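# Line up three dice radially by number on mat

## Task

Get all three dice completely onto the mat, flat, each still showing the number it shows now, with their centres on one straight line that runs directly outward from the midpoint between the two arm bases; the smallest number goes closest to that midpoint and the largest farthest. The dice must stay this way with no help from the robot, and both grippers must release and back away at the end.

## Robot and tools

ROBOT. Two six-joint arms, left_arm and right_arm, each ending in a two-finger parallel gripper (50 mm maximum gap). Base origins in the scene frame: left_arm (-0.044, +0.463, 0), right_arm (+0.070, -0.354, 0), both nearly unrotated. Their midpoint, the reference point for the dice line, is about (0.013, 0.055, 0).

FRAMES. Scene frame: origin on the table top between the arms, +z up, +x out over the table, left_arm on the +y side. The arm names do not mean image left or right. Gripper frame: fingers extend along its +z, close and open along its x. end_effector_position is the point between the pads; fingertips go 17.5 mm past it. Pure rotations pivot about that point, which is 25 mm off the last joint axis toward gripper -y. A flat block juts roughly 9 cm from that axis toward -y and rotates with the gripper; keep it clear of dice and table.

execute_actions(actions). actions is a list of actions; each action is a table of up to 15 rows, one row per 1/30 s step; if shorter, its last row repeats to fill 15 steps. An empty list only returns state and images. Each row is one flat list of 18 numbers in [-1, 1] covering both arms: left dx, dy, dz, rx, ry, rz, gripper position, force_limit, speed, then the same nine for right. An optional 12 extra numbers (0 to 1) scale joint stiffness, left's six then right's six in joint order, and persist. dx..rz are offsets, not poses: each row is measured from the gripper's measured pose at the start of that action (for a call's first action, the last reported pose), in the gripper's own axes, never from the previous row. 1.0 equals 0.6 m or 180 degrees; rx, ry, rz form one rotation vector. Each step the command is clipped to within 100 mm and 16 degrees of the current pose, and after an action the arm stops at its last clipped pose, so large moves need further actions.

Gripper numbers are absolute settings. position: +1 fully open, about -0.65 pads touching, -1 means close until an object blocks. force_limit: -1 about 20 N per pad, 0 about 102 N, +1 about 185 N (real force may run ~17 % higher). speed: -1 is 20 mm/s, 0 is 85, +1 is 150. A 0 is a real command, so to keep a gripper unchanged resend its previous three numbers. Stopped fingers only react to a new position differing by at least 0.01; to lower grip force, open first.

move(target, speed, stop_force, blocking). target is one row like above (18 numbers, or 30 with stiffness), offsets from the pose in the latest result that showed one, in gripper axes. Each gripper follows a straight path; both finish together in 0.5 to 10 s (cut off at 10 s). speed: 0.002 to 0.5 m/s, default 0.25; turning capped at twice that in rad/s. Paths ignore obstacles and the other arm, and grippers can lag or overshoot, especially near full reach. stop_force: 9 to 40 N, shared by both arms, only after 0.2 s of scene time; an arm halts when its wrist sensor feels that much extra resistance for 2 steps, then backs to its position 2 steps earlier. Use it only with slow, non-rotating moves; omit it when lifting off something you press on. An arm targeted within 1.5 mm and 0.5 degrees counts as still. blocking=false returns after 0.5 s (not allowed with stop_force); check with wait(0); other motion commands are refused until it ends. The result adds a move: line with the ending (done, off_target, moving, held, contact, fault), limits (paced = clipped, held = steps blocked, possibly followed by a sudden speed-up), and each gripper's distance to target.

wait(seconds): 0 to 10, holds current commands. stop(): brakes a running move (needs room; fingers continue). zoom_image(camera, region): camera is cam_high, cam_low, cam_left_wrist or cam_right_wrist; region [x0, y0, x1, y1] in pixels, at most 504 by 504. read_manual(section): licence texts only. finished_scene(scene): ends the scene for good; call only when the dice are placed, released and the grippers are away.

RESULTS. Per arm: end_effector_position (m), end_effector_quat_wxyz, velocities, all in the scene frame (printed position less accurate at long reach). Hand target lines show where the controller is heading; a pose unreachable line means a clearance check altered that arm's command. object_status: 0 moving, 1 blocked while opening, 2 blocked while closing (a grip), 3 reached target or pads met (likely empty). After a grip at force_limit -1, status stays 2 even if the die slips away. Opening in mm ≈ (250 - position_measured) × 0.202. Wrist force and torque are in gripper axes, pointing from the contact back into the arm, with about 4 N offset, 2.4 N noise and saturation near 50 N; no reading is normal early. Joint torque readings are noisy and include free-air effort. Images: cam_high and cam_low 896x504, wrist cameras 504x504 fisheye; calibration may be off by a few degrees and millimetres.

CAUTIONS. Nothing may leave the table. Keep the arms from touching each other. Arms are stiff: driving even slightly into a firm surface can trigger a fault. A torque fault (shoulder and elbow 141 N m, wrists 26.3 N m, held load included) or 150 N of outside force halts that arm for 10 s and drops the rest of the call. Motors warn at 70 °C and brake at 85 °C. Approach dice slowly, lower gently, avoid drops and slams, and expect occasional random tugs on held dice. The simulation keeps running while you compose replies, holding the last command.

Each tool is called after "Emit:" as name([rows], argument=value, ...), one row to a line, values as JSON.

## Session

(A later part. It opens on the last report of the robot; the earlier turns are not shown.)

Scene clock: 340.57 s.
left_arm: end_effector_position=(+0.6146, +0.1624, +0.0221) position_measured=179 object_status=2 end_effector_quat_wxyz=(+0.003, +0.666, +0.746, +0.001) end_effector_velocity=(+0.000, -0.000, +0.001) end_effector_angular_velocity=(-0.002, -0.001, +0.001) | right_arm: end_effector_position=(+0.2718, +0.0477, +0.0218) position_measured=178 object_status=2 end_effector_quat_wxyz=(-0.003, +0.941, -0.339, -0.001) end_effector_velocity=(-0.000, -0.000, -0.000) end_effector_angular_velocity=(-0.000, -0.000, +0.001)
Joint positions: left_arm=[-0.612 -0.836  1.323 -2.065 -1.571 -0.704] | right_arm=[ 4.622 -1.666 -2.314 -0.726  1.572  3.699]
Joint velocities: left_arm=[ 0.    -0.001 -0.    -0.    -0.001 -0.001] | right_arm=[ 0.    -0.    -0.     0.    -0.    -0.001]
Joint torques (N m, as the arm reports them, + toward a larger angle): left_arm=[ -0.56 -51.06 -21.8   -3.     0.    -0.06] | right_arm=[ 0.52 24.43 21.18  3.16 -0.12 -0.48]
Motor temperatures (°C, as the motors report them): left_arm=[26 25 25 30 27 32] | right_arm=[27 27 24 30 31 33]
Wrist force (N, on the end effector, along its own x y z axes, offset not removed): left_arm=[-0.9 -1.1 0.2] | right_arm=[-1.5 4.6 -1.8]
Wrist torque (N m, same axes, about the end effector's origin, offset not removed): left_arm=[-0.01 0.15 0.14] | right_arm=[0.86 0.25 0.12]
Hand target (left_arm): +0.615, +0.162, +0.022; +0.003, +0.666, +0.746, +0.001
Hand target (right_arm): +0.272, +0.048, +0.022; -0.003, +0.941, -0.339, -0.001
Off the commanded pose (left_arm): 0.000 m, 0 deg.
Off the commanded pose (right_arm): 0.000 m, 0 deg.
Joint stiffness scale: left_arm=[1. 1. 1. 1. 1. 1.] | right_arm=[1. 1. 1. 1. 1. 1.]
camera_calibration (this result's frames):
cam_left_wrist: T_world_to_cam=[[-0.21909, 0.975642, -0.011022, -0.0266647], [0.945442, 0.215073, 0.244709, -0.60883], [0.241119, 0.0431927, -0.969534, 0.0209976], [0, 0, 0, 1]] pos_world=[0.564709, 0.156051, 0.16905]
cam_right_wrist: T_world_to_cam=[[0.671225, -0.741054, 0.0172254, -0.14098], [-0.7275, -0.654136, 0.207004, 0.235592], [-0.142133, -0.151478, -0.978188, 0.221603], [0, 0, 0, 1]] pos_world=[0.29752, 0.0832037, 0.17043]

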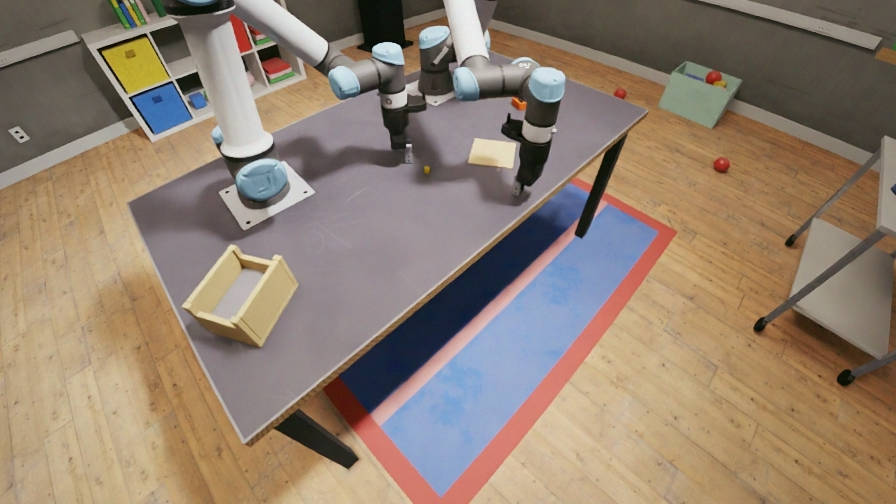

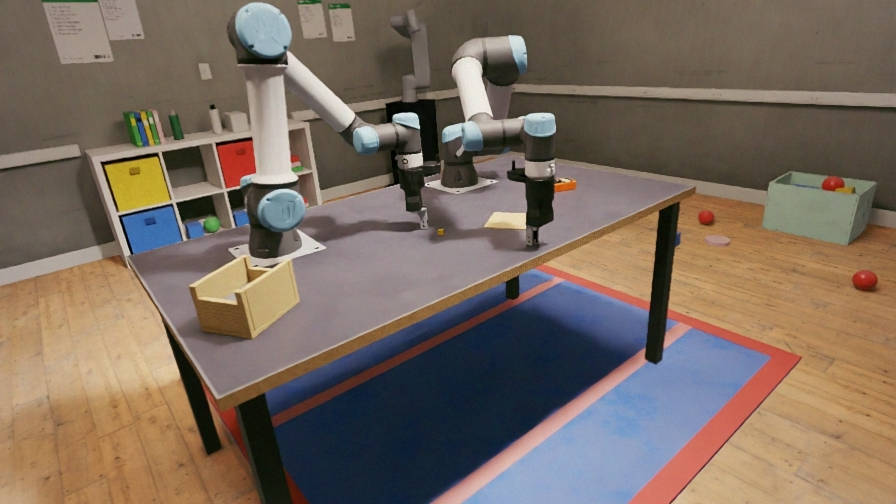

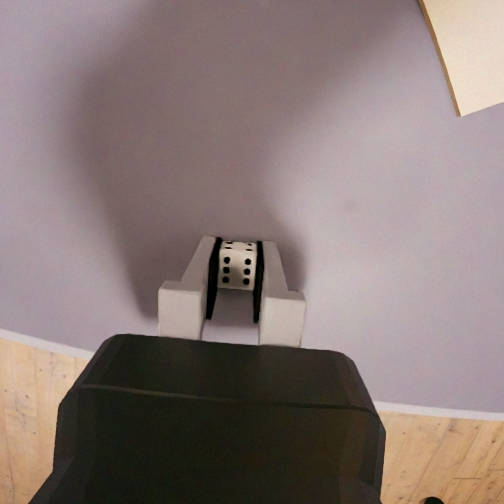

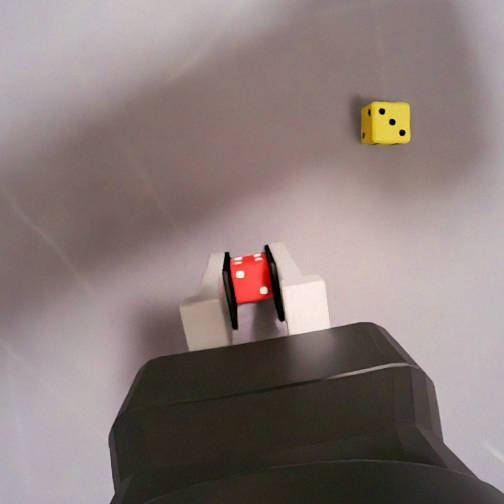

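Emit:
execute_actions([
  [[0,0,-0.003,0,0,0,-1,-0.5,-0.2,0,0,-0.003,0,0,0,-1,-0.5,-0.2],[0,0,-0.007,0,0,0,-1,-0.5,-0.2,0,0,-0.007,0,0,0,-1,-0.5,-0.2],[0,0,-0.012,0,0,0,-1,-0.5,-0.2,0,0,-0.012,0,0,0,-1,-0.5,-0.2],[0,0,-0.018,0,0,0,-1,-0.5,-0.2,0,0,-0.018,0,0,0,-1,-0.5,-0.2],[0,0,-0.024,0,0,0,-1,-0.5,-0.2,0,0,-0.024,0,0,0,-1,-0.5,-0.2],[0,0,-0.030,0,0,0,-1,-0.5,-0.2,0,0,-0.030,0,0,0,-1,-0.5,-0.2],[0,0,-0.035,0,0,0,-1,-0.5,-0.2,0,0,-0.035,0,0,0,-1,-0.5,-0.2],[0,0,-0.039,0,0,0,-1,-0.5,-0.2,0,0,-0.039,0,0,0,-1,-0.5,-0.2],[0,0,-0.042,0,0,0,-1,-0.5,-0.2,0,0,-0.042,0,0,0,-1,-0.5,-0.2]],
])

Scene clock: 367.33 s.
left_arm: end_effector_position=(+0.6146, +0.1624, +0.0460) position_measured=179 object_status=2 end_effector_quat_wxyz=(+0.005, +0.666, +0.746, +0.001) end_effector_velocity=(+0.003, -0.002, +0.036) end_effector_angular_velocity=(-0.012, -0.015, +0.001) | right_arm: end_effector_position=(+0.2718, +0.0481, +0.0454) position_measured=178 object_status=2 end_effector_quat_wxyz=(-0.004, +0.941, -0.339, -0.001) end_effector_velocity=(-0.001, -0.006, +0.017) end_effector_angular_velocity=(-0.023, +0.003, -0.001)
Joint positions: left_arm=[-0.612 -0.863  1.305 -2.022 -1.571 -0.704] | right_arm=[ 4.622 -1.612 -2.289 -0.801  1.572  3.699]
Joint velocities: left_arm=[-0.    -0.04  -0.027  0.047 -0.001 -0.001] | right_arm=[-0.     0.041  0.026 -0.09  -0.     0.001]
Joint torques (N m, as the arm reports them, + toward a larger angle): left_arm=[ -0.69 -49.94 -25.    -2.1    0.1   -0.13] | right_arm=[ 1.21 22.26 22.53  2.91 -0.14 -0.48]
Motor temperatures (°C, as the motors report them): left_arm=[26 25 25 30 27 32] | right_arm=[27 27 24 30 31 33]
Wrist force (N, on the end effector, along its own x y z axes, offset not removed): left_arm=[-0.7 1.5 -2.6] | right_arm=[-3.7 2.4 -0.8]
Wrist torque (N m, same axes, about the end effector's origin, offset not removed): left_arm=[0.11 0.04 0.02] | right_arm=[0.31 0.50 -0.05]
Hand target (left_arm): +0.614, +0.162, +0.047; +0.003, +0.666, +0.746, +0.001
Hand target (right_arm): +0.272, +0.048, +0.047; -0.003, +0.941, -0.339, -0.001
Off the commanded pose (left_arm): 0.001 m, 0 deg.
Off the commanded pose (right_arm): 0.002 m, 0 deg.
Joint stiffness scale: left_arm=[1. 1. 1. 1. 1. 1.] | right_arm=[1. 1. 1. 1. 1. 1.]
camera_calibration (this result's frames):
cam_left_wrist: T_world_to_cam=[[-0.219064, 0.975625, -0.0129336, -0.0263851], [0.944905, 0.215433, 0.246462, -0.614415], [0.24324, 0.0417698, -0.969066, 0.0430145], [0, 0, 0, 1]] pos_world=[0.564321, 0.156311, 0.192773]
cam_right_wrist: T_world_to_cam=[[0.671216, -0.741115, 0.0147308, -0.141011], [-0.727606, -0.654924, 0.204117, 0.231212], [-0.141627, -0.147725, -0.978836, 0.244414], [0, 0, 0, 1]] pos_world=[0.297496, 0.0830273, 0.194124]

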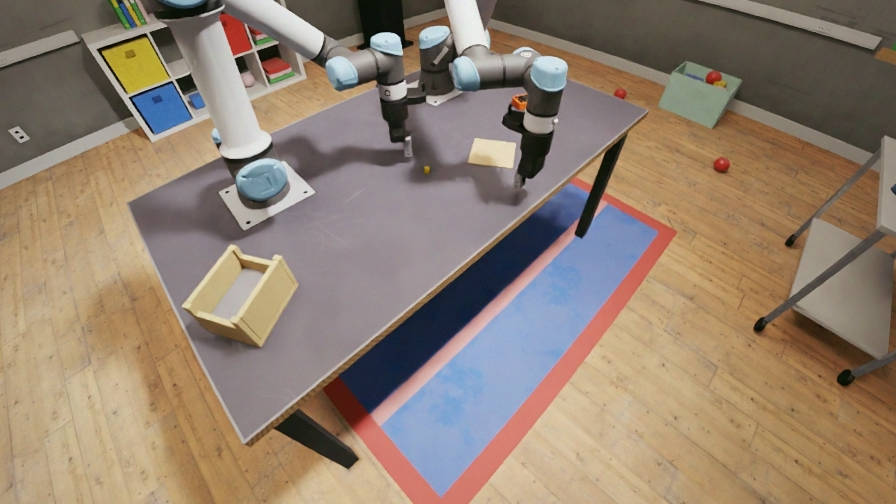

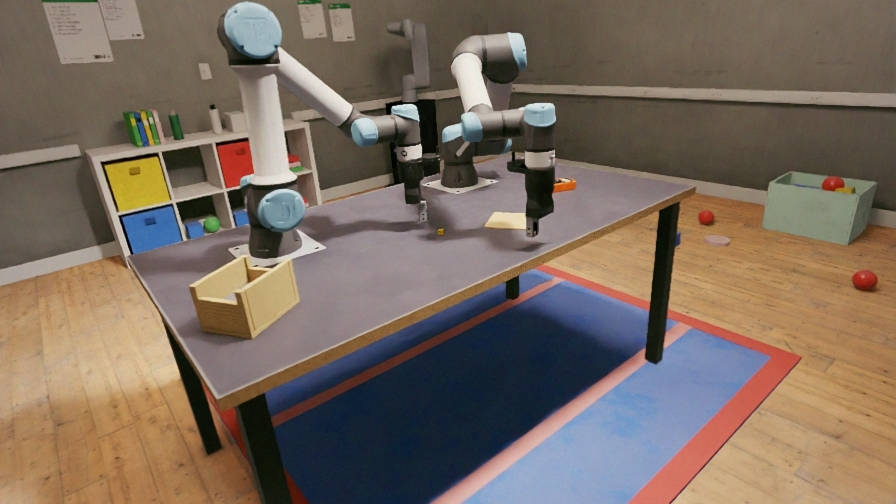

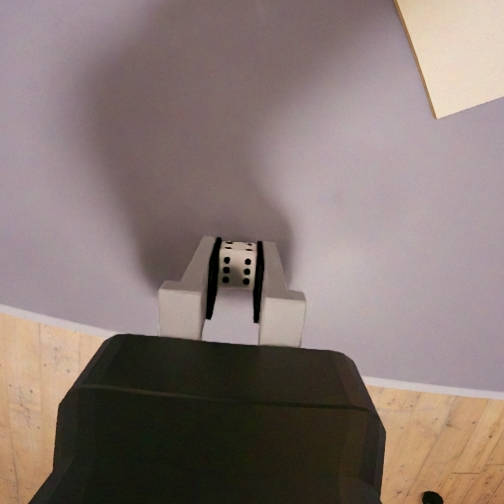

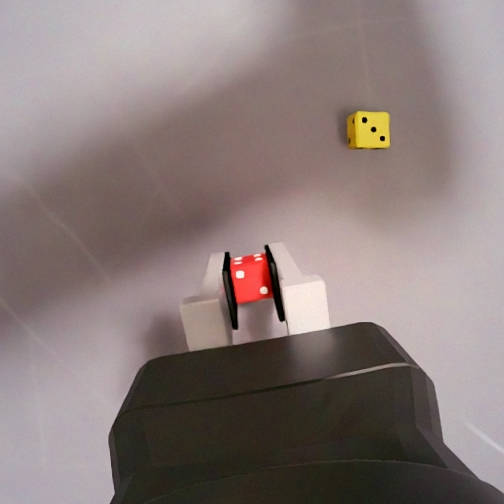

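Emit:
move(target=[0.21776, -0.21204, 0.00694, 0.00223, 0.00238, -0.11063, -1, -0.5, -0.2, 0, 0, -0.0027, 0, 0, 0, -1, -0.5, -0.2], speed=0.25)

Scene clock: 384.20 s.
left_arm: end_effector_position=(+0.4744, +0.2772, +0.0405) position_measured=179 object_status=2 end_effector_quat_wxyz=(-0.001, +0.527, +0.850, -0.001) end_effector_velocity=(+0.001, +0.000, -0.001) end_effector_angular_velocity=(-0.002, -0.006, +0.008) | right_arm: end_effector_position=(+0.2717, +0.0471, +0.0455) position_measured=178 object_status=2 end_effector_quat_wxyz=(-0.003, +0.941, -0.339, -0.001) end_effector_velocity=(-0.000, +0.000, +0.000) end_effector_angular_velocity=(+0.000, +0.000, +0.001)
Joint positions: left_arm=[-0.569 -1.214  1.897 -2.253 -1.572 -1.008] | right_arm=[ 4.622 -1.611 -2.288 -0.807  1.572  3.699]
Joint velocities: left_arm=[ 0.     0.     0.006 -0.012  0.001 -0.008] | right_arm=[ 0.    -0.     0.001 -0.     0.    -0.001]
Joint torques (N m, as the arm reports them, + toward a larger angle): left_arm=[ -0.49 -37.01 -17.54  -3.34   0.46  -0.51] | right_arm=[ 0.77 26.56 22.92  3.33 -0.1  -0.44]
Motor temperatures (°C, as the motors report them): left_arm=[26 25 25 30 27 32] | right_arm=[27 27 24 30 31 33]
Wrist force (N, on the end effector, along its own x y z axes, offset not removed): left_arm=[1.4 1.5 -1.6] | right_arm=[0.7 -0.3 -1.2]
Wrist torque (N m, same axes, about the end effector's origin, offset not removed): left_arm=[0.27 -0.19 -0.17] | right_arm=[-0.03 -0.14 -0.06]
Hand target (left_arm): +0.473, +0.278, +0.040; -0.000, +0.527, +0.850, -0.000
Hand target (right_arm): +0.272, +0.048, +0.047; -0.004, +0.941, -0.339, -0.001
Off the commanded pose (left_arm): 0.001 m, 0 deg.
Off the commanded pose (right_arm): 0.002 m, 0 deg.
Joint stiffness scale: left_arm=[1. 1. 1. 1. 1. 1.] | right_arm=[1. 1. 1. 1. 1. 1.]
move: done
camera_calibration (this result's frames):
cam_left_wrist: T_world_to_cam=[[-0.537433, 0.843286, -0.00586494, 0.0182766], [0.818279, 0.523153, 0.238181, -0.530266], [0.203923, 0.123207, -0.971203, 0.0631694], [0, 0, 0, 1]] pos_world=[0.430847, 0.254215, 0.187757]
cam_right_wrist: T_world_to_cam=[[0.671225, -0.741054, 0.0172303, -0.141766], [-0.727499, -0.654134, 0.207009, 0.230245], [-0.142134, -0.151485, -0.978187, 0.244708], [0, 0, 0, 1]] pos_world=[0.297442, 0.082625, 0.19415]

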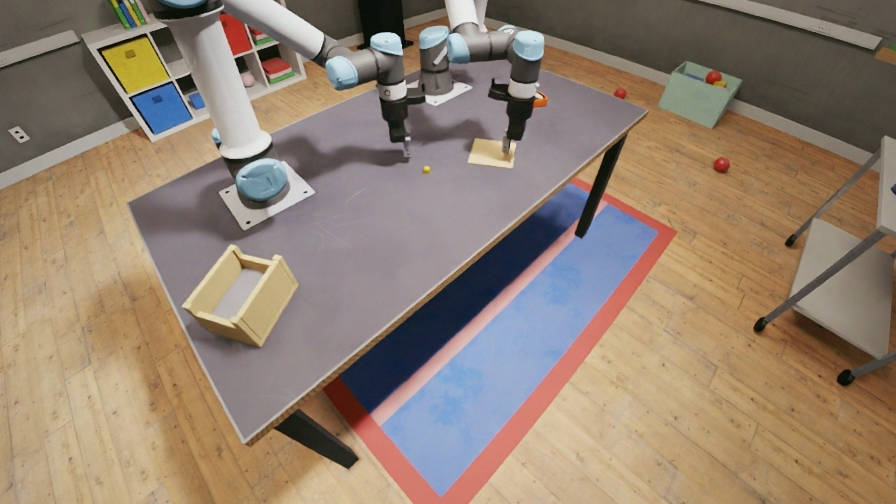

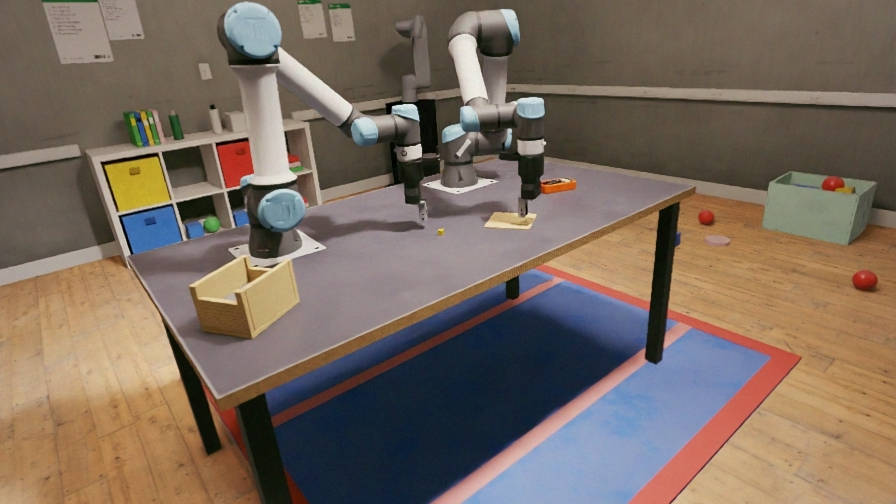

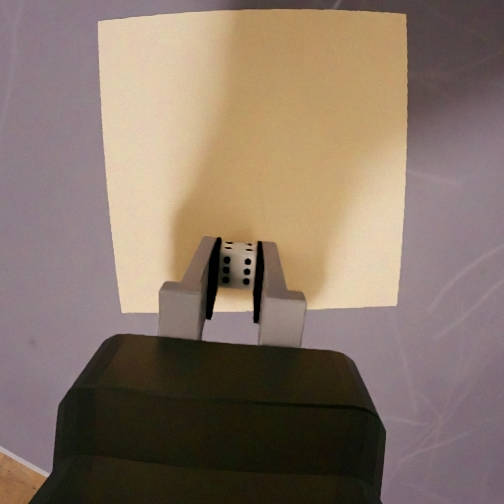

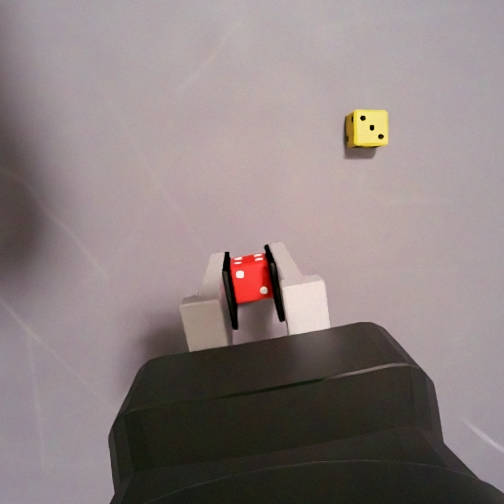

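Emit:
zoom_image(camera="cam_left_wrist", region=[80, 0, 140, 50])

Emit:
zoom_image(camera="cam_left_wrist", region=[375, 0, 435, 50])

Emit:
zoom_image(camera="cam_left_wrist", region=[95, 285, 155, 335])

Emit:
zoom_image(camera="cam_left_wrist", region=[370, 280, 430, 330])

Region (80, 0, 140, 50) of cam_left_wrist's 504x504 image, scaled by 8.400, with more detail than that image has.

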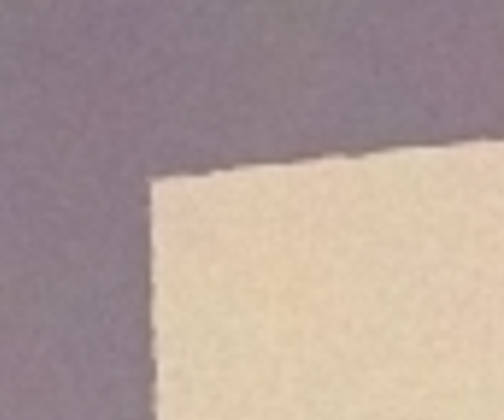

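Region (375, 0, 435, 50) of cam_left_wrist's 504x504 image, scaled by 8.400, with more detail than that image has.

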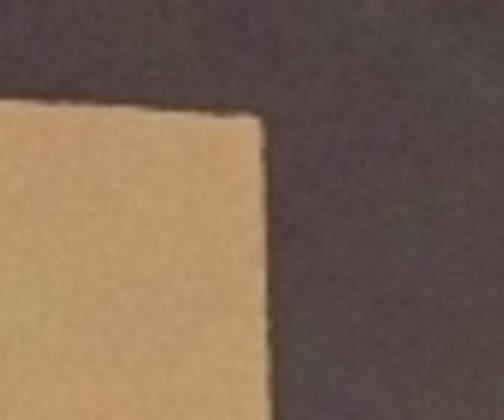

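Region (95, 285, 155, 335) of cam_left_wrist's 504x504 image, scaled by 8.400, with more detail than that image has.

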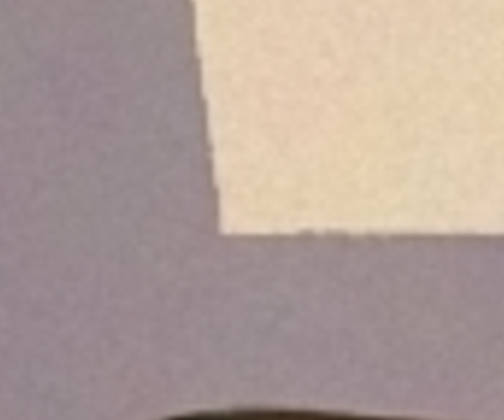

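Region (370, 280, 430, 330) of cam_left_wrist's 504x504 image, scaled by 8.400, with more detail than that image has.

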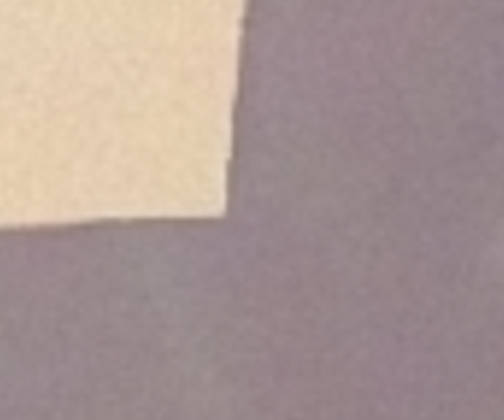

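Emit:
move(target=[0, 0, 0.031, 0, 0, 0, -1, -0.5, -0.2, 0, 0, 0, 0, 0, 0, -1, -0.5, -0.2], speed=0.015, stop_force=10)

Scene clock: 408.30 s.
left_arm: end_effector_position=(+0.4764, +0.2761, +0.0258) position_measured=179 object_status=2 end_effector_quat_wxyz=(+0.003, +0.527, +0.850, -0.001) end_effector_velocity=(+0.001, -0.001, +0.000) end_effector_angular_velocity=(-0.005, -0.007, -0.001) | right_arm: end_effector_position=(+0.2717, +0.0472, +0.0455) position_measured=178 object_status=2 end_effector_quat_wxyz=(-0.003, +0.941, -0.339, -0.001) end_effector_velocity=(-0.000, +0.000, +0.000) end_effector_angular_velocity=(-0.000, -0.000, +0.001)
Joint positions: left_arm=[-0.569 -1.188  1.909 -2.297 -1.572 -1.009] | right_arm=[ 4.622 -1.611 -2.288 -0.807  1.572  3.699]
Joint velocities: left_arm=[-0.001  0.     0.002 -0.01  -0.001  0.   ] | right_arm=[ 0.001  0.    -0.    -0.    -0.    -0.   ]
Joint torques (N m, as the arm reports them, + toward a larger angle): left_arm=[ -0.01 -32.88 -16.03  -3.42  -0.15   0.07] | right_arm=[ 1.33 23.24 22.13  3.1   0.   -0.31]
Motor temperatures (°C, as the motors report them): left_arm=[26 25 25 30 27 32] | right_arm=[27 28 24 30 31 33]
Wrist force (N, on the end effector, along its own x y z axes, offset not removed): left_arm=[-1.1 4.0 -6.2] | right_arm=[-2.5 3.7 -0.3]
Wrist torque (N m, same axes, about the end effector's origin, offset not removed): left_arm=[0.84 0.39 0.22] | right_arm=[0.70 0.39 0.17]
Hand target (left_arm): +0.474, +0.277, +0.022; -0.001, +0.527, +0.850, -0.001
Hand target (right_arm): +0.272, +0.047, +0.046; -0.003, +0.941, -0.339, -0.001
Off the commanded pose (left_arm): 0.005 m, 0 deg.
Off the commanded pose (right_arm): 0.000 m, 0 deg.
Joint stiffness scale: left_arm=[1. 1. 1. 1. 1. 1.] | right_arm=[1. 1. 1. 1. 1. 1.]
move: off_target (left_arm)
camera_calibration (this result's frames):
cam_left_wrist: T_world_to_cam=[[-0.537866, 0.842951, -0.0115296, 0.0207276], [0.81664, 0.524376, 0.241098, -0.527444], [0.20928, 0.120263, -0.970432, 0.046855], [0, 0, 0, 1]] pos_world=[0.432075, 0.253472, 0.172875]
cam_right_wrist: T_world_to_cam=[[0.671225, -0.741054, 0.0172229, -0.141763], [-0.7275, -0.654137, 0.207001, 0.230248], [-0.142133, -0.151474, -0.978189, 0.244709], [0, 0, 0, 1]] pos_world=[0.297442, 0.0826264, 0.194152]

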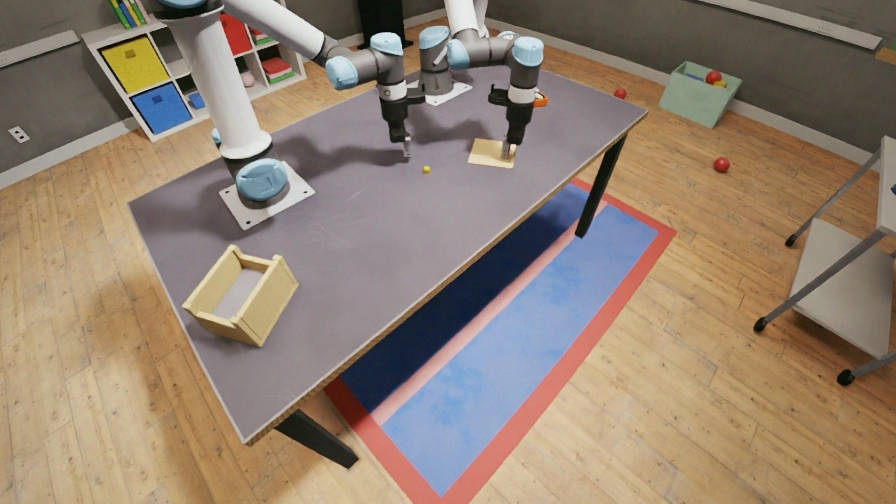

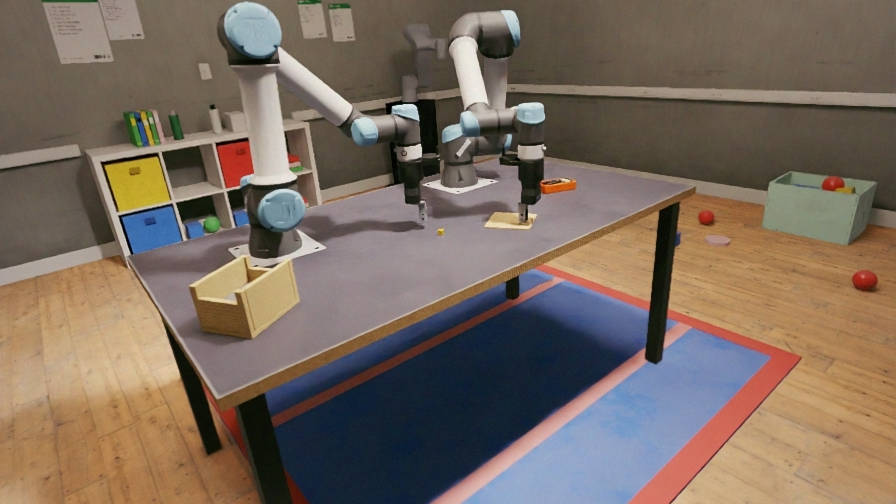

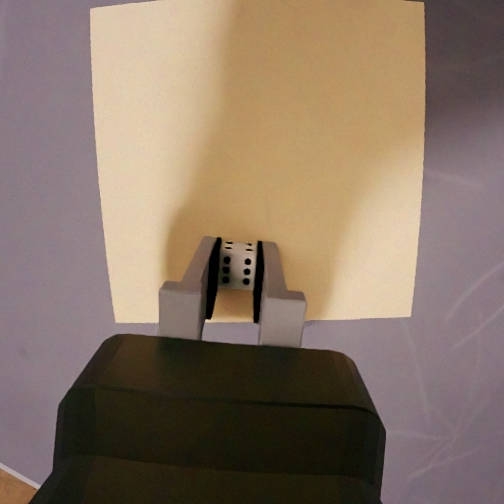

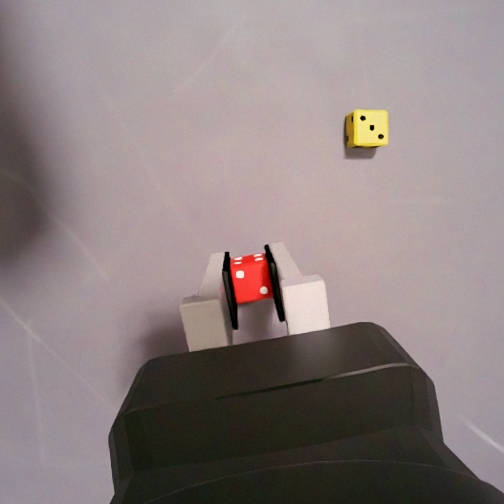

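Emit:
execute_actions([
  [[0,0,0,0,0,0,0.3,-0.5,0,0,0,0,0,0,0,-1,-0.5,-0.2],[0,0,0,0,0,0,0.3,-0.5,0,0,0,0,0,0,0,-1,-0.5,-0.2],[0,0,0,0,0,0,0.3,-0.5,0,0,0,0,0,0,0,-1,-0.5,-0.2],[0,0,0,0,0,0,0.3,-0.5,0,0,0,0,0,0,0,-1,-0.5,-0.2],[0,0,0,0,0,0,0.3,-0.5,0,0,0,0,0,0,0,-1,-0.5,-0.2],[0,0,0,0,0,0,0.3,-0.5,0,0,0,0,0,0,0,-1,-0.5,-0.2],[0,0,0,0,0,0,0.3,-0.5,0,0,0,0,0,0,0,-1,-0.5,-0.2],[0,0,0,0,0,0,0.3,-0.5,0,0,0,0,0,0,0,-1,-0.5,-0.2],[0,0,0,0,0,0,0.3,-0.5,0,0,0,0,0,0,0,-1,-0.5,-0.2],[0,0,0,0,0,0,0.3,-0.5,0,0,0,0,0,0,0,-1,-0.5,-0.2]],
  [[0,0,-0.004,0,0,0,0.3,-0.5,0,0,0,0,0,0,0,-1,-0.5,-0.2],[0,0,-0.009,0,0,0,0.3,-0.5,0,0,0,0,0,0,0,-1,-0.5,-0.2],[0,0,-0.015,0,0,0,0.3,-0.5,0,0,0,0,0,0,0,-1,-0.5,-0.2],[0,0,-0.022,0,0,0,0.3,-0.5,0,0,0,0,0,0,0,-1,-0.5,-0.2],[0,0,-0.029,0,0,0,0.3,-0.5,0,0,0,0,0,0,0,-1,-0.5,-0.2],[0,0,-0.036,0,0,0,0.3,-0.5,0,0,0,0,0,0,0,-1,-0.5,-0.2],[0,0,-0.042,0,0,0,0.3,-0.5,0,0,0,0,0,0,0,-1,-0.5,-0.2],[0,0,-0.047,0,0,0,0.3,-0.5,0,0,0,0,0,0,0,-1,-0.5,-0.2],[0,0,-0.050,0,0,0,0.3,-0.5,0,0,0,0,0,0,0,-1,-0.5,-0.2]],
])

Scene clock: 428.63 s.
left_arm: end_effector_position=(+0.4768, +0.2758, +0.0546) position_measured=107 object_status=3 end_effector_quat_wxyz=(+0.006, +0.527, +0.850, -0.001) end_effector_velocity=(-0.002, +0.001, +0.025) end_effector_angular_velocity=(+0.004, +0.007, +0.000) | right_arm: end_effector_position=(+0.2717, +0.0472, +0.0455) position_measured=178 object_status=2 end_effector_quat_wxyz=(-0.003, +0.941, -0.339, -0.001) end_effector_velocity=(-0.001, -0.000, -0.000) end_effector_angular_velocity=(-0.001, +0.000, +0.001)
Joint positions: left_arm=[-0.569 -1.235  1.885 -2.232 -1.572 -1.009] | right_arm=[ 4.622 -1.611 -2.288 -0.807  1.572  3.699]
Joint velocities: left_arm=[-0.    -0.038 -0.028  0.074  0.    -0.   ] | right_arm=[ 0.001 -0.    -0.    -0.     0.    -0.   ]
Joint torques (N m, as the arm reports them, + toward a larger angle): left_arm=[  0.   -32.03 -20.52  -2.34   0.02  -0.02] | right_arm=[-0.17 23.04 22.11  3.15 -0.31 -0.16]
Motor temperatures (°C, as the motors report them): left_arm=[26 25 25 30 27 32] | right_arm=[27 28 24 30 31 33]
Wrist force (N, on the end effector, along its own x y z axes, offset not removed): left_arm=[-0.8 1.6 3.5] | right_arm=[-2.5 0.7 -2.4]
Wrist torque (N m, same axes, about the end effector's origin, offset not removed): left_arm=[0.58 -0.03 -0.03] | right_arm=[0.23 0.42 0.38]
Hand target (left_arm): +0.476, +0.276, +0.056; +0.003, +0.527, +0.850, -0.001
Hand target (right_arm): +0.272, +0.047, +0.046; -0.003, +0.941, -0.339, -0.001
Off the commanded pose (left_arm): 0.001 m, 0 deg.
Off the commanded pose (right_arm): 0.000 m, 0 deg.
Joint stiffness scale: left_arm=[1. 1. 1. 1. 1. 1.] | right_arm=[1. 1. 1. 1. 1. 1.]
camera_calibration (this result's frames):
cam_left_wrist: T_world_to_cam=[[-0.537749, 0.842939, -0.0167208, 0.0217195], [0.815475, 0.525059, 0.243543, -0.534363], [0.214071, 0.117329, -0.969746, 0.0732579], [0, 0, 0, 1]] pos_world=[0.431757, 0.253668, 0.201545]
cam_right_wrist: T_world_to_cam=[[0.671225, -0.741054, 0.0172228, -0.141763], [-0.7275, -0.654137, 0.207001, 0.230248], [-0.142133, -0.151474, -0.978189, 0.244709], [0, 0, 0, 1]] pos_world=[0.297442, 0.0826264, 0.194152]

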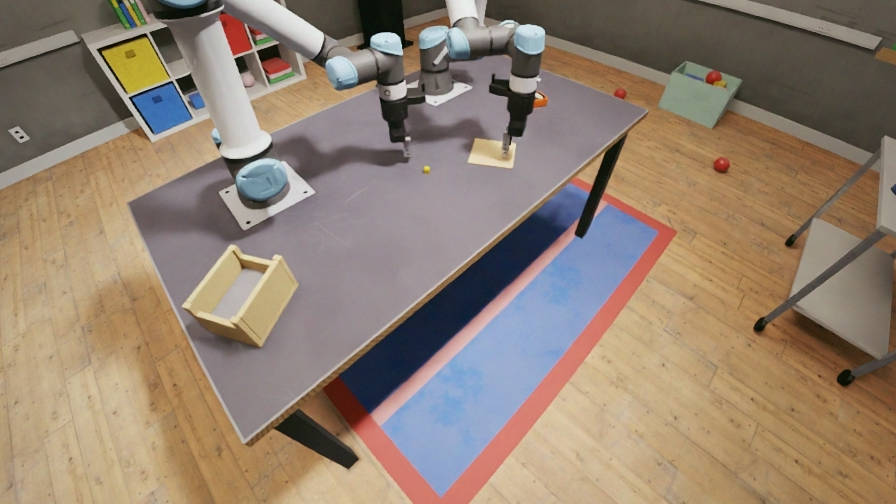

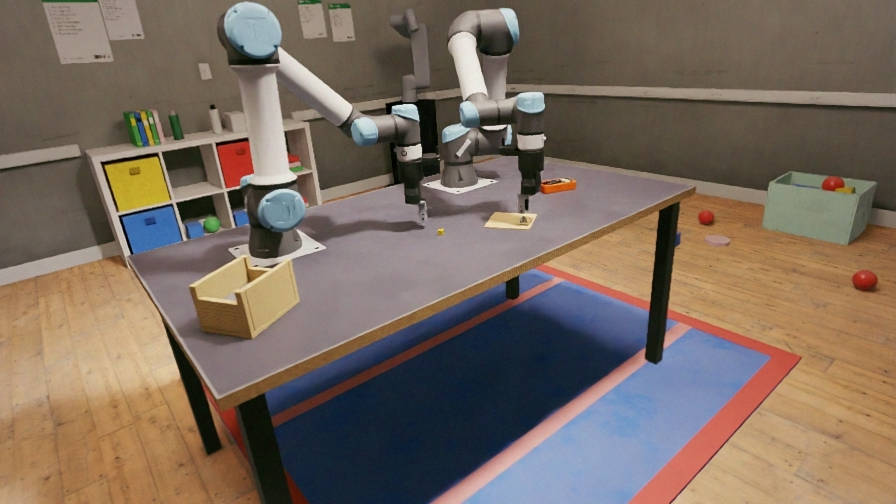

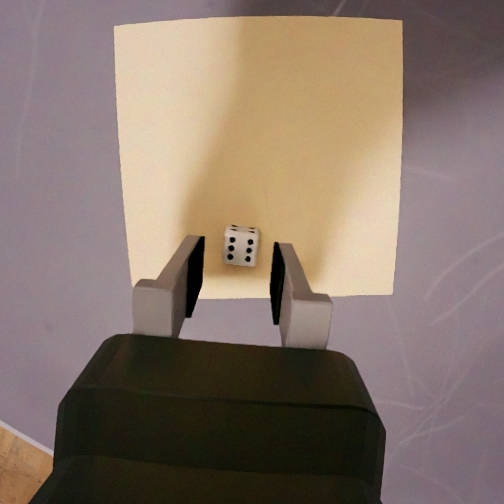

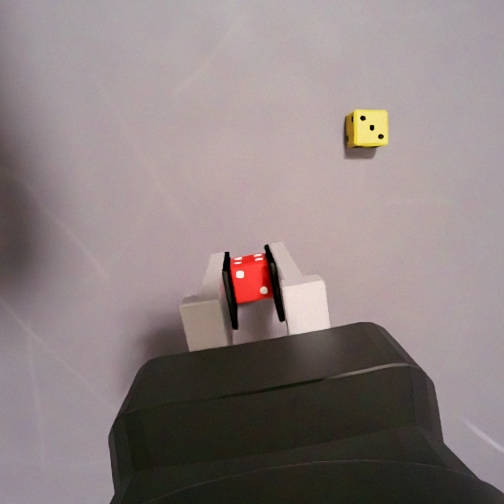

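Emit:
move(target=[0.54628, 0.03687, -0.18167, 0, 0, -0.2, 0.3, -0.5, 0, -0.05733, -0.37072, 0.0029, -0.00129, 0.00157, 0.13708, -1, -0.5, -0.2], speed=0.3)

Scene clock: 442.50 s.
left_arm: end_effector_position=(+0.3498, +0.5792, +0.1591) position_measured=107 object_status=3 end_effector_quat_wxyz=(+0.005, +0.239, +0.971, -0.002) end_effector_velocity=(-0.003, -0.000, -0.001) end_effector_angular_velocity=(-0.001, +0.011, -0.008) | right_arm: end_effector_position=(+0.3857, +0.2404, +0.0453) position_measured=178 object_status=2 end_effector_quat_wxyz=(-0.001, +0.848, -0.530, +0.000) end_effector_velocity=(+0.000, -0.001, +0.001) end_effector_angular_velocity=(-0.008, +0.002, -0.007)
Joint positions: left_arm=[-0.004 -1.702  2.102 -1.979 -1.577 -1.071] | right_arm=[ 4.497 -2.089 -1.63  -0.992  1.57   4.   ]
Joint velocities: left_arm=[-0.    -0.     0.001  0.011 -0.001  0.008] | right_arm=[-0.    -0.     0.007 -0.015  0.     0.007]
Joint torques (N m, as the arm reports them, + toward a larger angle): left_arm=[  1.11 -16.69 -26.13  -2.13  -0.31   0.21] | right_arm=[-0.43 44.83 26.18  2.64  0.06 -0.38]
Motor temperatures (°C, as the motors report them): left_arm=[26 25 25 30 27 32] | right_arm=[27 28 24 30 31 33]
Wrist force (N, on the end effector, along its own x y z axes, offset not removed): left_arm=[-1.7 -0.1 2.0] | right_arm=[-2.3 -0.7 0.3]
Wrist torque (N m, same axes, about the end effector's origin, offset not removed): left_arm=[0.09 0.24 0.05] | right_arm=[-0.18 0.36 0.17]
Hand target (left_arm): +0.350, +0.580, +0.160; +0.005, +0.239, +0.971, -0.002
Hand target (right_arm): +0.387, +0.240, +0.045; +0.000, +0.847, -0.532, +0.000
Off the commanded pose (left_arm): 0.001 m, 0 deg.
Off the commanded pose (right_arm): 0.001 m, 0 deg.
Joint stiffness scale: left_arm=[1. 1. 1. 1. 1. 1.] | right_arm=[1. 1. 1. 1. 1. 1.]
move: done
camera_calibration (this result's frames):
cam_left_wrist: T_world_to_cam=[[-0.930181, 0.366762, -0.0158025, 0.112291], [0.352844, 0.905104, 0.23725, -0.67284], [0.101317, 0.215109, -0.97132, 0.14929], [0, 0, 0, 1]] pos_world=[0.326733, 0.535693, 0.306414]
cam_right_wrist: T_world_to_cam=[[0.304867, -0.952165, 0.0209401, 0.11679], [-0.932633, -0.294013, 0.209169, 0.432055], [-0.193007, -0.0832982, -0.977655, 0.293109], [0, 0, 0, 1]] pos_world=[0.423915, 0.262649, 0.193741]

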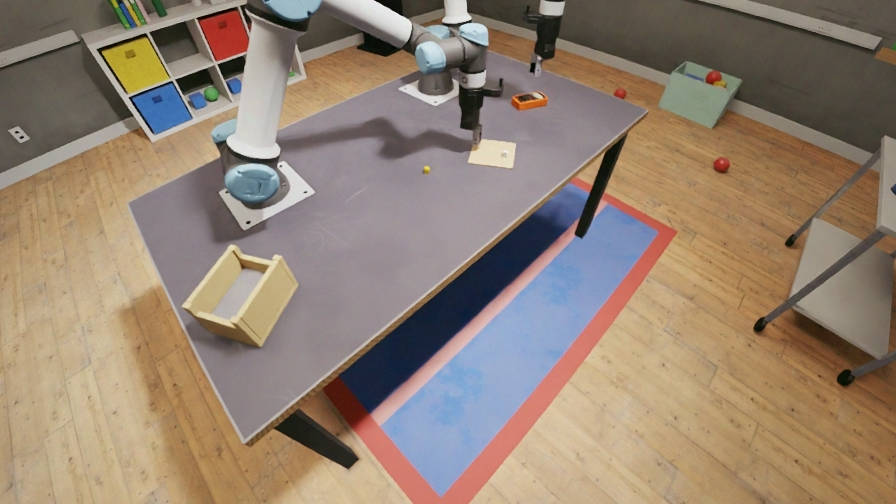

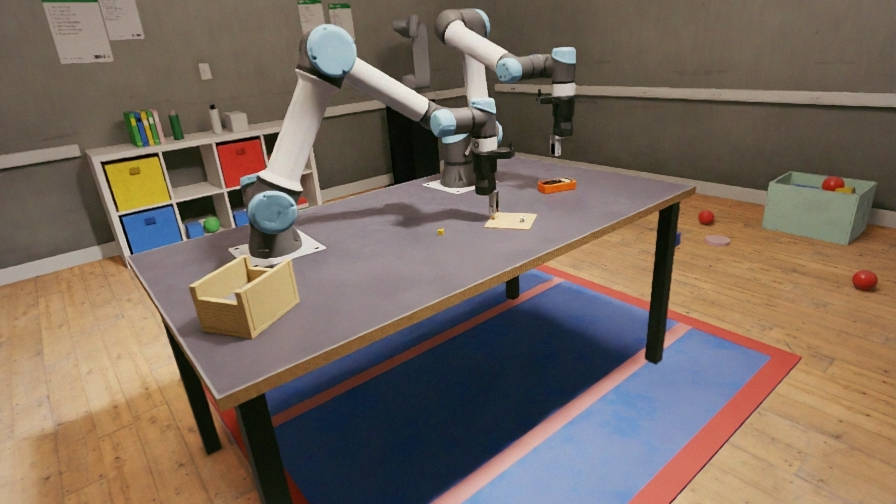

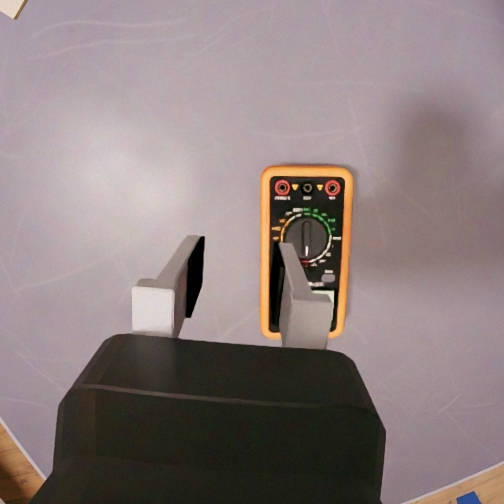

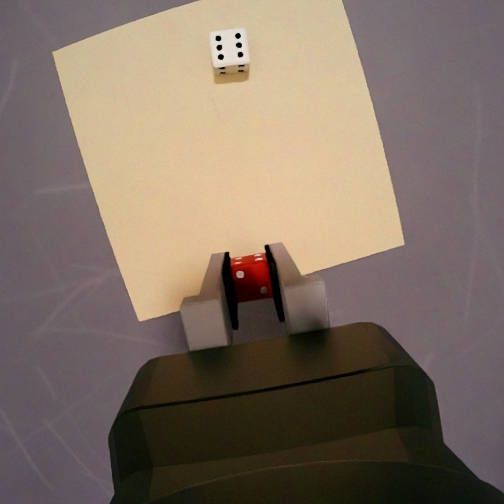

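Emit:
zoom_image(camera="cam_right_wrist", region=[195, 15, 265, 90])

Emit:
zoom_image(camera="cam_right_wrist", region=[30, 30, 90, 80])

Emit:
zoom_image(camera="cam_right_wrist", region=[110, 295, 170, 345])

Emit:
zoom_image(camera="cam_right_wrist", region=[375, 220, 435, 270])

Region (195, 15, 265, 90) of cam_right_wrist's 504x504 image, scaled by 6.720, with more detail than that image has; it fills the left 470 columns of this view, and the rest is white.

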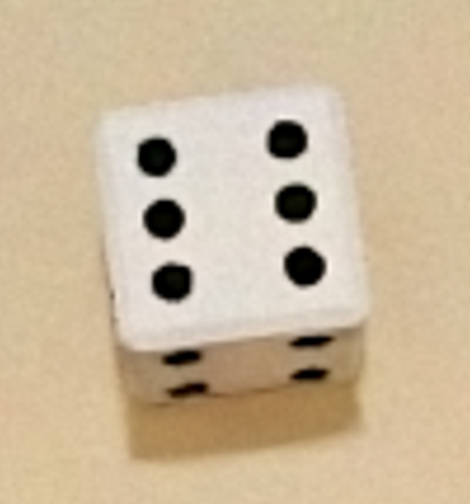

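Region (30, 30, 90, 80) of cam_right_wrist's 504x504 image, scaled by 8.400, with more detail than that image has.

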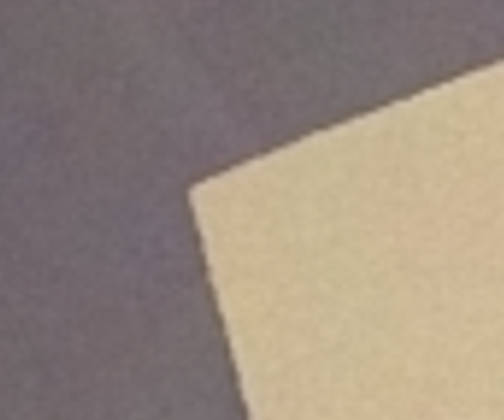

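Region (110, 295, 170, 345) of cam_right_wrist's 504x504 image, scaled by 8.400, with more detail than that image has.

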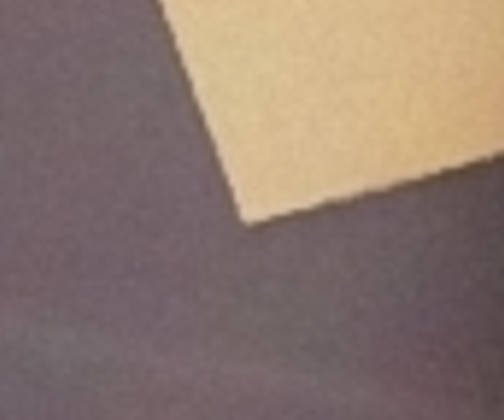

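Region (375, 220, 435, 270) of cam_right_wrist's 504x504 image, scaled by 8.400, with more detail than that image has.

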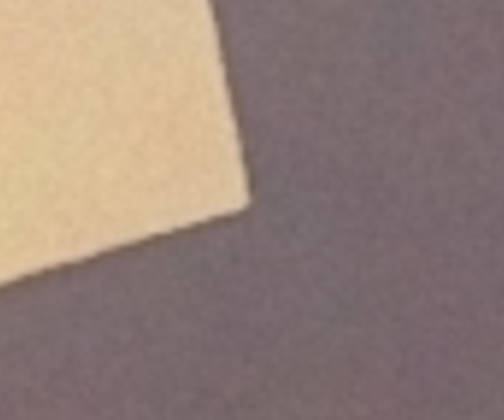

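Emit:
move(target=[0, 0, 0, 0, 0, 0, 0.3, -0.5, 0, 0.01073, -0.01217, 0.0388, 0, 0, 0.0016, -1, -0.5, -0.2], speed=0.02, stop_force=10)

Scene clock: 484.87 s.
left_arm: end_effector_position=(+0.3495, +0.5793, +0.1591) position_measured=107 object_status=3 end_effector_quat_wxyz=(+0.004, +0.239, +0.971, -0.002) end_effector_velocity=(-0.001, -0.000, -0.001) end_effector_angular_velocity=(-0.001, +0.002, -0.001) | right_arm: end_effector_position=(+0.3938, +0.2407, +0.0265) position_measured=178 object_status=2 end_effector_quat_wxyz=(-0.004, +0.847, -0.532, -0.001) end_effector_velocity=(+0.001, +0.001, -0.000) end_effector_angular_velocity=(+0.006, -0.002, +0.001)
Joint positions: left_arm=[-0.003 -1.702  2.102 -1.978 -1.577 -1.07 ] | right_arm=[ 4.485 -2.119 -1.64  -0.945  1.57   3.991]
Joint velocities: left_arm=[-0.    -0.     0.002  0.    -0.001  0.001] | right_arm=[-0.001 -0.001 -0.     0.008  0.    -0.002]
Joint torques (N m, as the arm reports them, + toward a larger angle): left_arm=[ -0.83 -17.72 -22.93  -3.3    0.1   -0.34] | right_arm=[-2.11 45.16 20.83  3.17 -0.19 -0.54]
Motor temperatures (°C, as the motors report them): left_arm=[26 25 25 30 27 32] | right_arm=[27 28 24 30 31 33]
Wrist force (N, on the end effector, along its own x y z axes, offset not removed): left_arm=[-0.2 3.3 -3.0] | right_arm=[-2.3 4.4 -1.0]
Wrist torque (N m, same axes, about the end effector's origin, offset not removed): left_arm=[0.69 0.09 0.06] | right_arm=[0.58 0.45 0.08]
Hand target (left_arm): +0.350, +0.579, +0.159; +0.005, +0.239, +0.971, -0.002
Hand target (right_arm): +0.395, +0.238, +0.022; -0.001, +0.847, -0.532, +0.000
Off the commanded pose (left_arm): 0.000 m, 0 deg.
Off the commanded pose (right_arm): 0.006 m, 0 deg.
Joint stiffness scale: left_arm=[1. 1. 1. 1. 1. 1.] | right_arm=[1. 1. 1. 1. 1. 1.]
move: off_target (right_arm)
camera_calibration (this result's frames):
cam_left_wrist: T_world_to_cam=[[-0.930076, 0.367062, -0.0149849, 0.111658], [0.353363, 0.905029, 0.236765, -0.672855], [0.100469, 0.214914, -0.971451, 0.149697], [0, 0, 0, 1]] pos_world=[0.326573, 0.535796, 0.306406]
cam_right_wrist: T_world_to_cam=[[0.301791, -0.953255, 0.0150674, 0.116693], [-0.933945, -0.292429, 0.205505, 0.443887], [-0.191492, -0.0760916, -0.97854, 0.274102], [0, 0, 0, 1]] pos_world=[0.431837, 0.2619, 0.17524]

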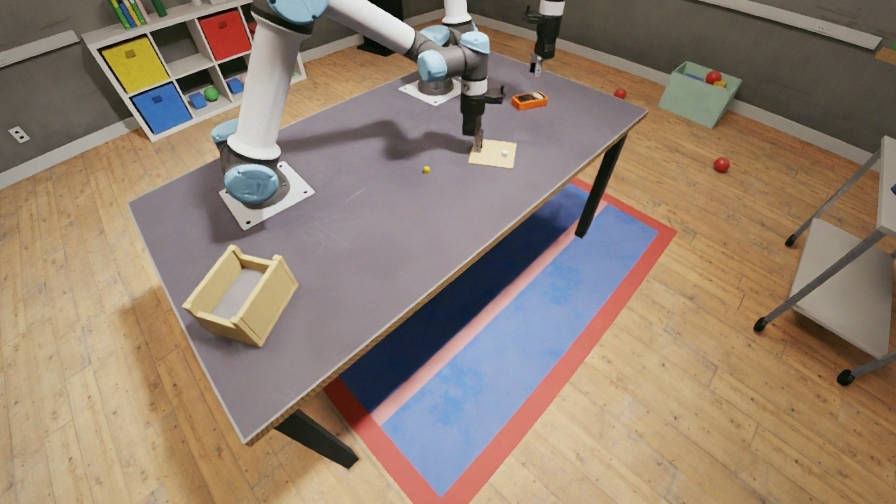

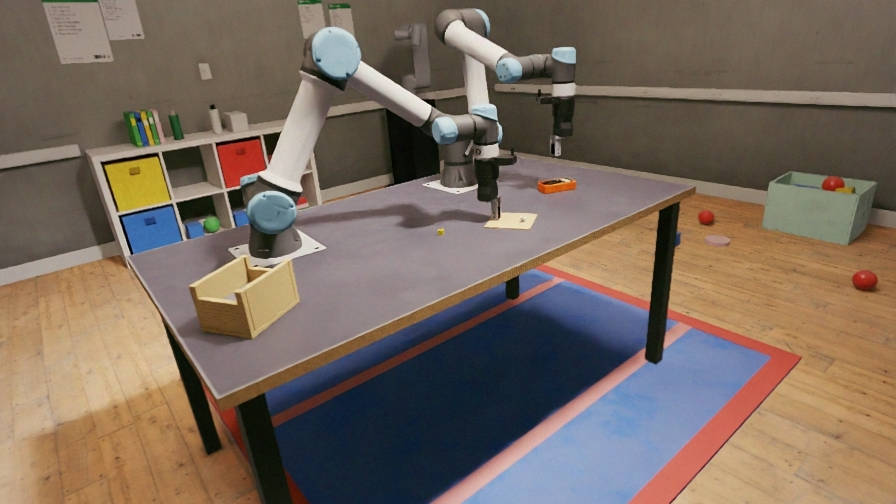

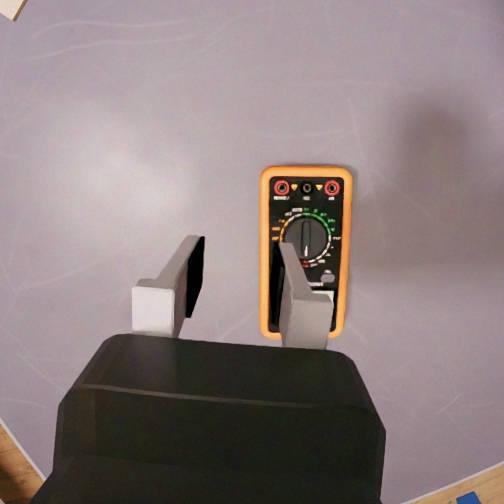

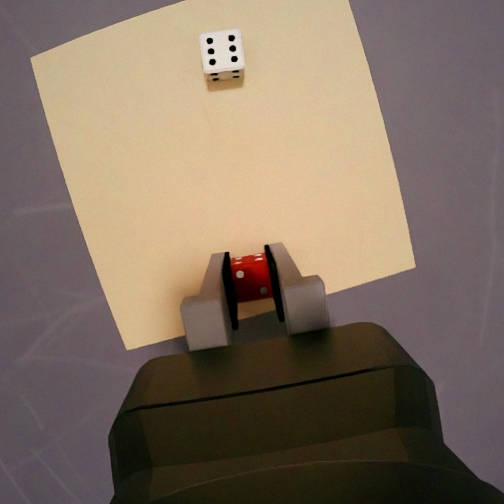

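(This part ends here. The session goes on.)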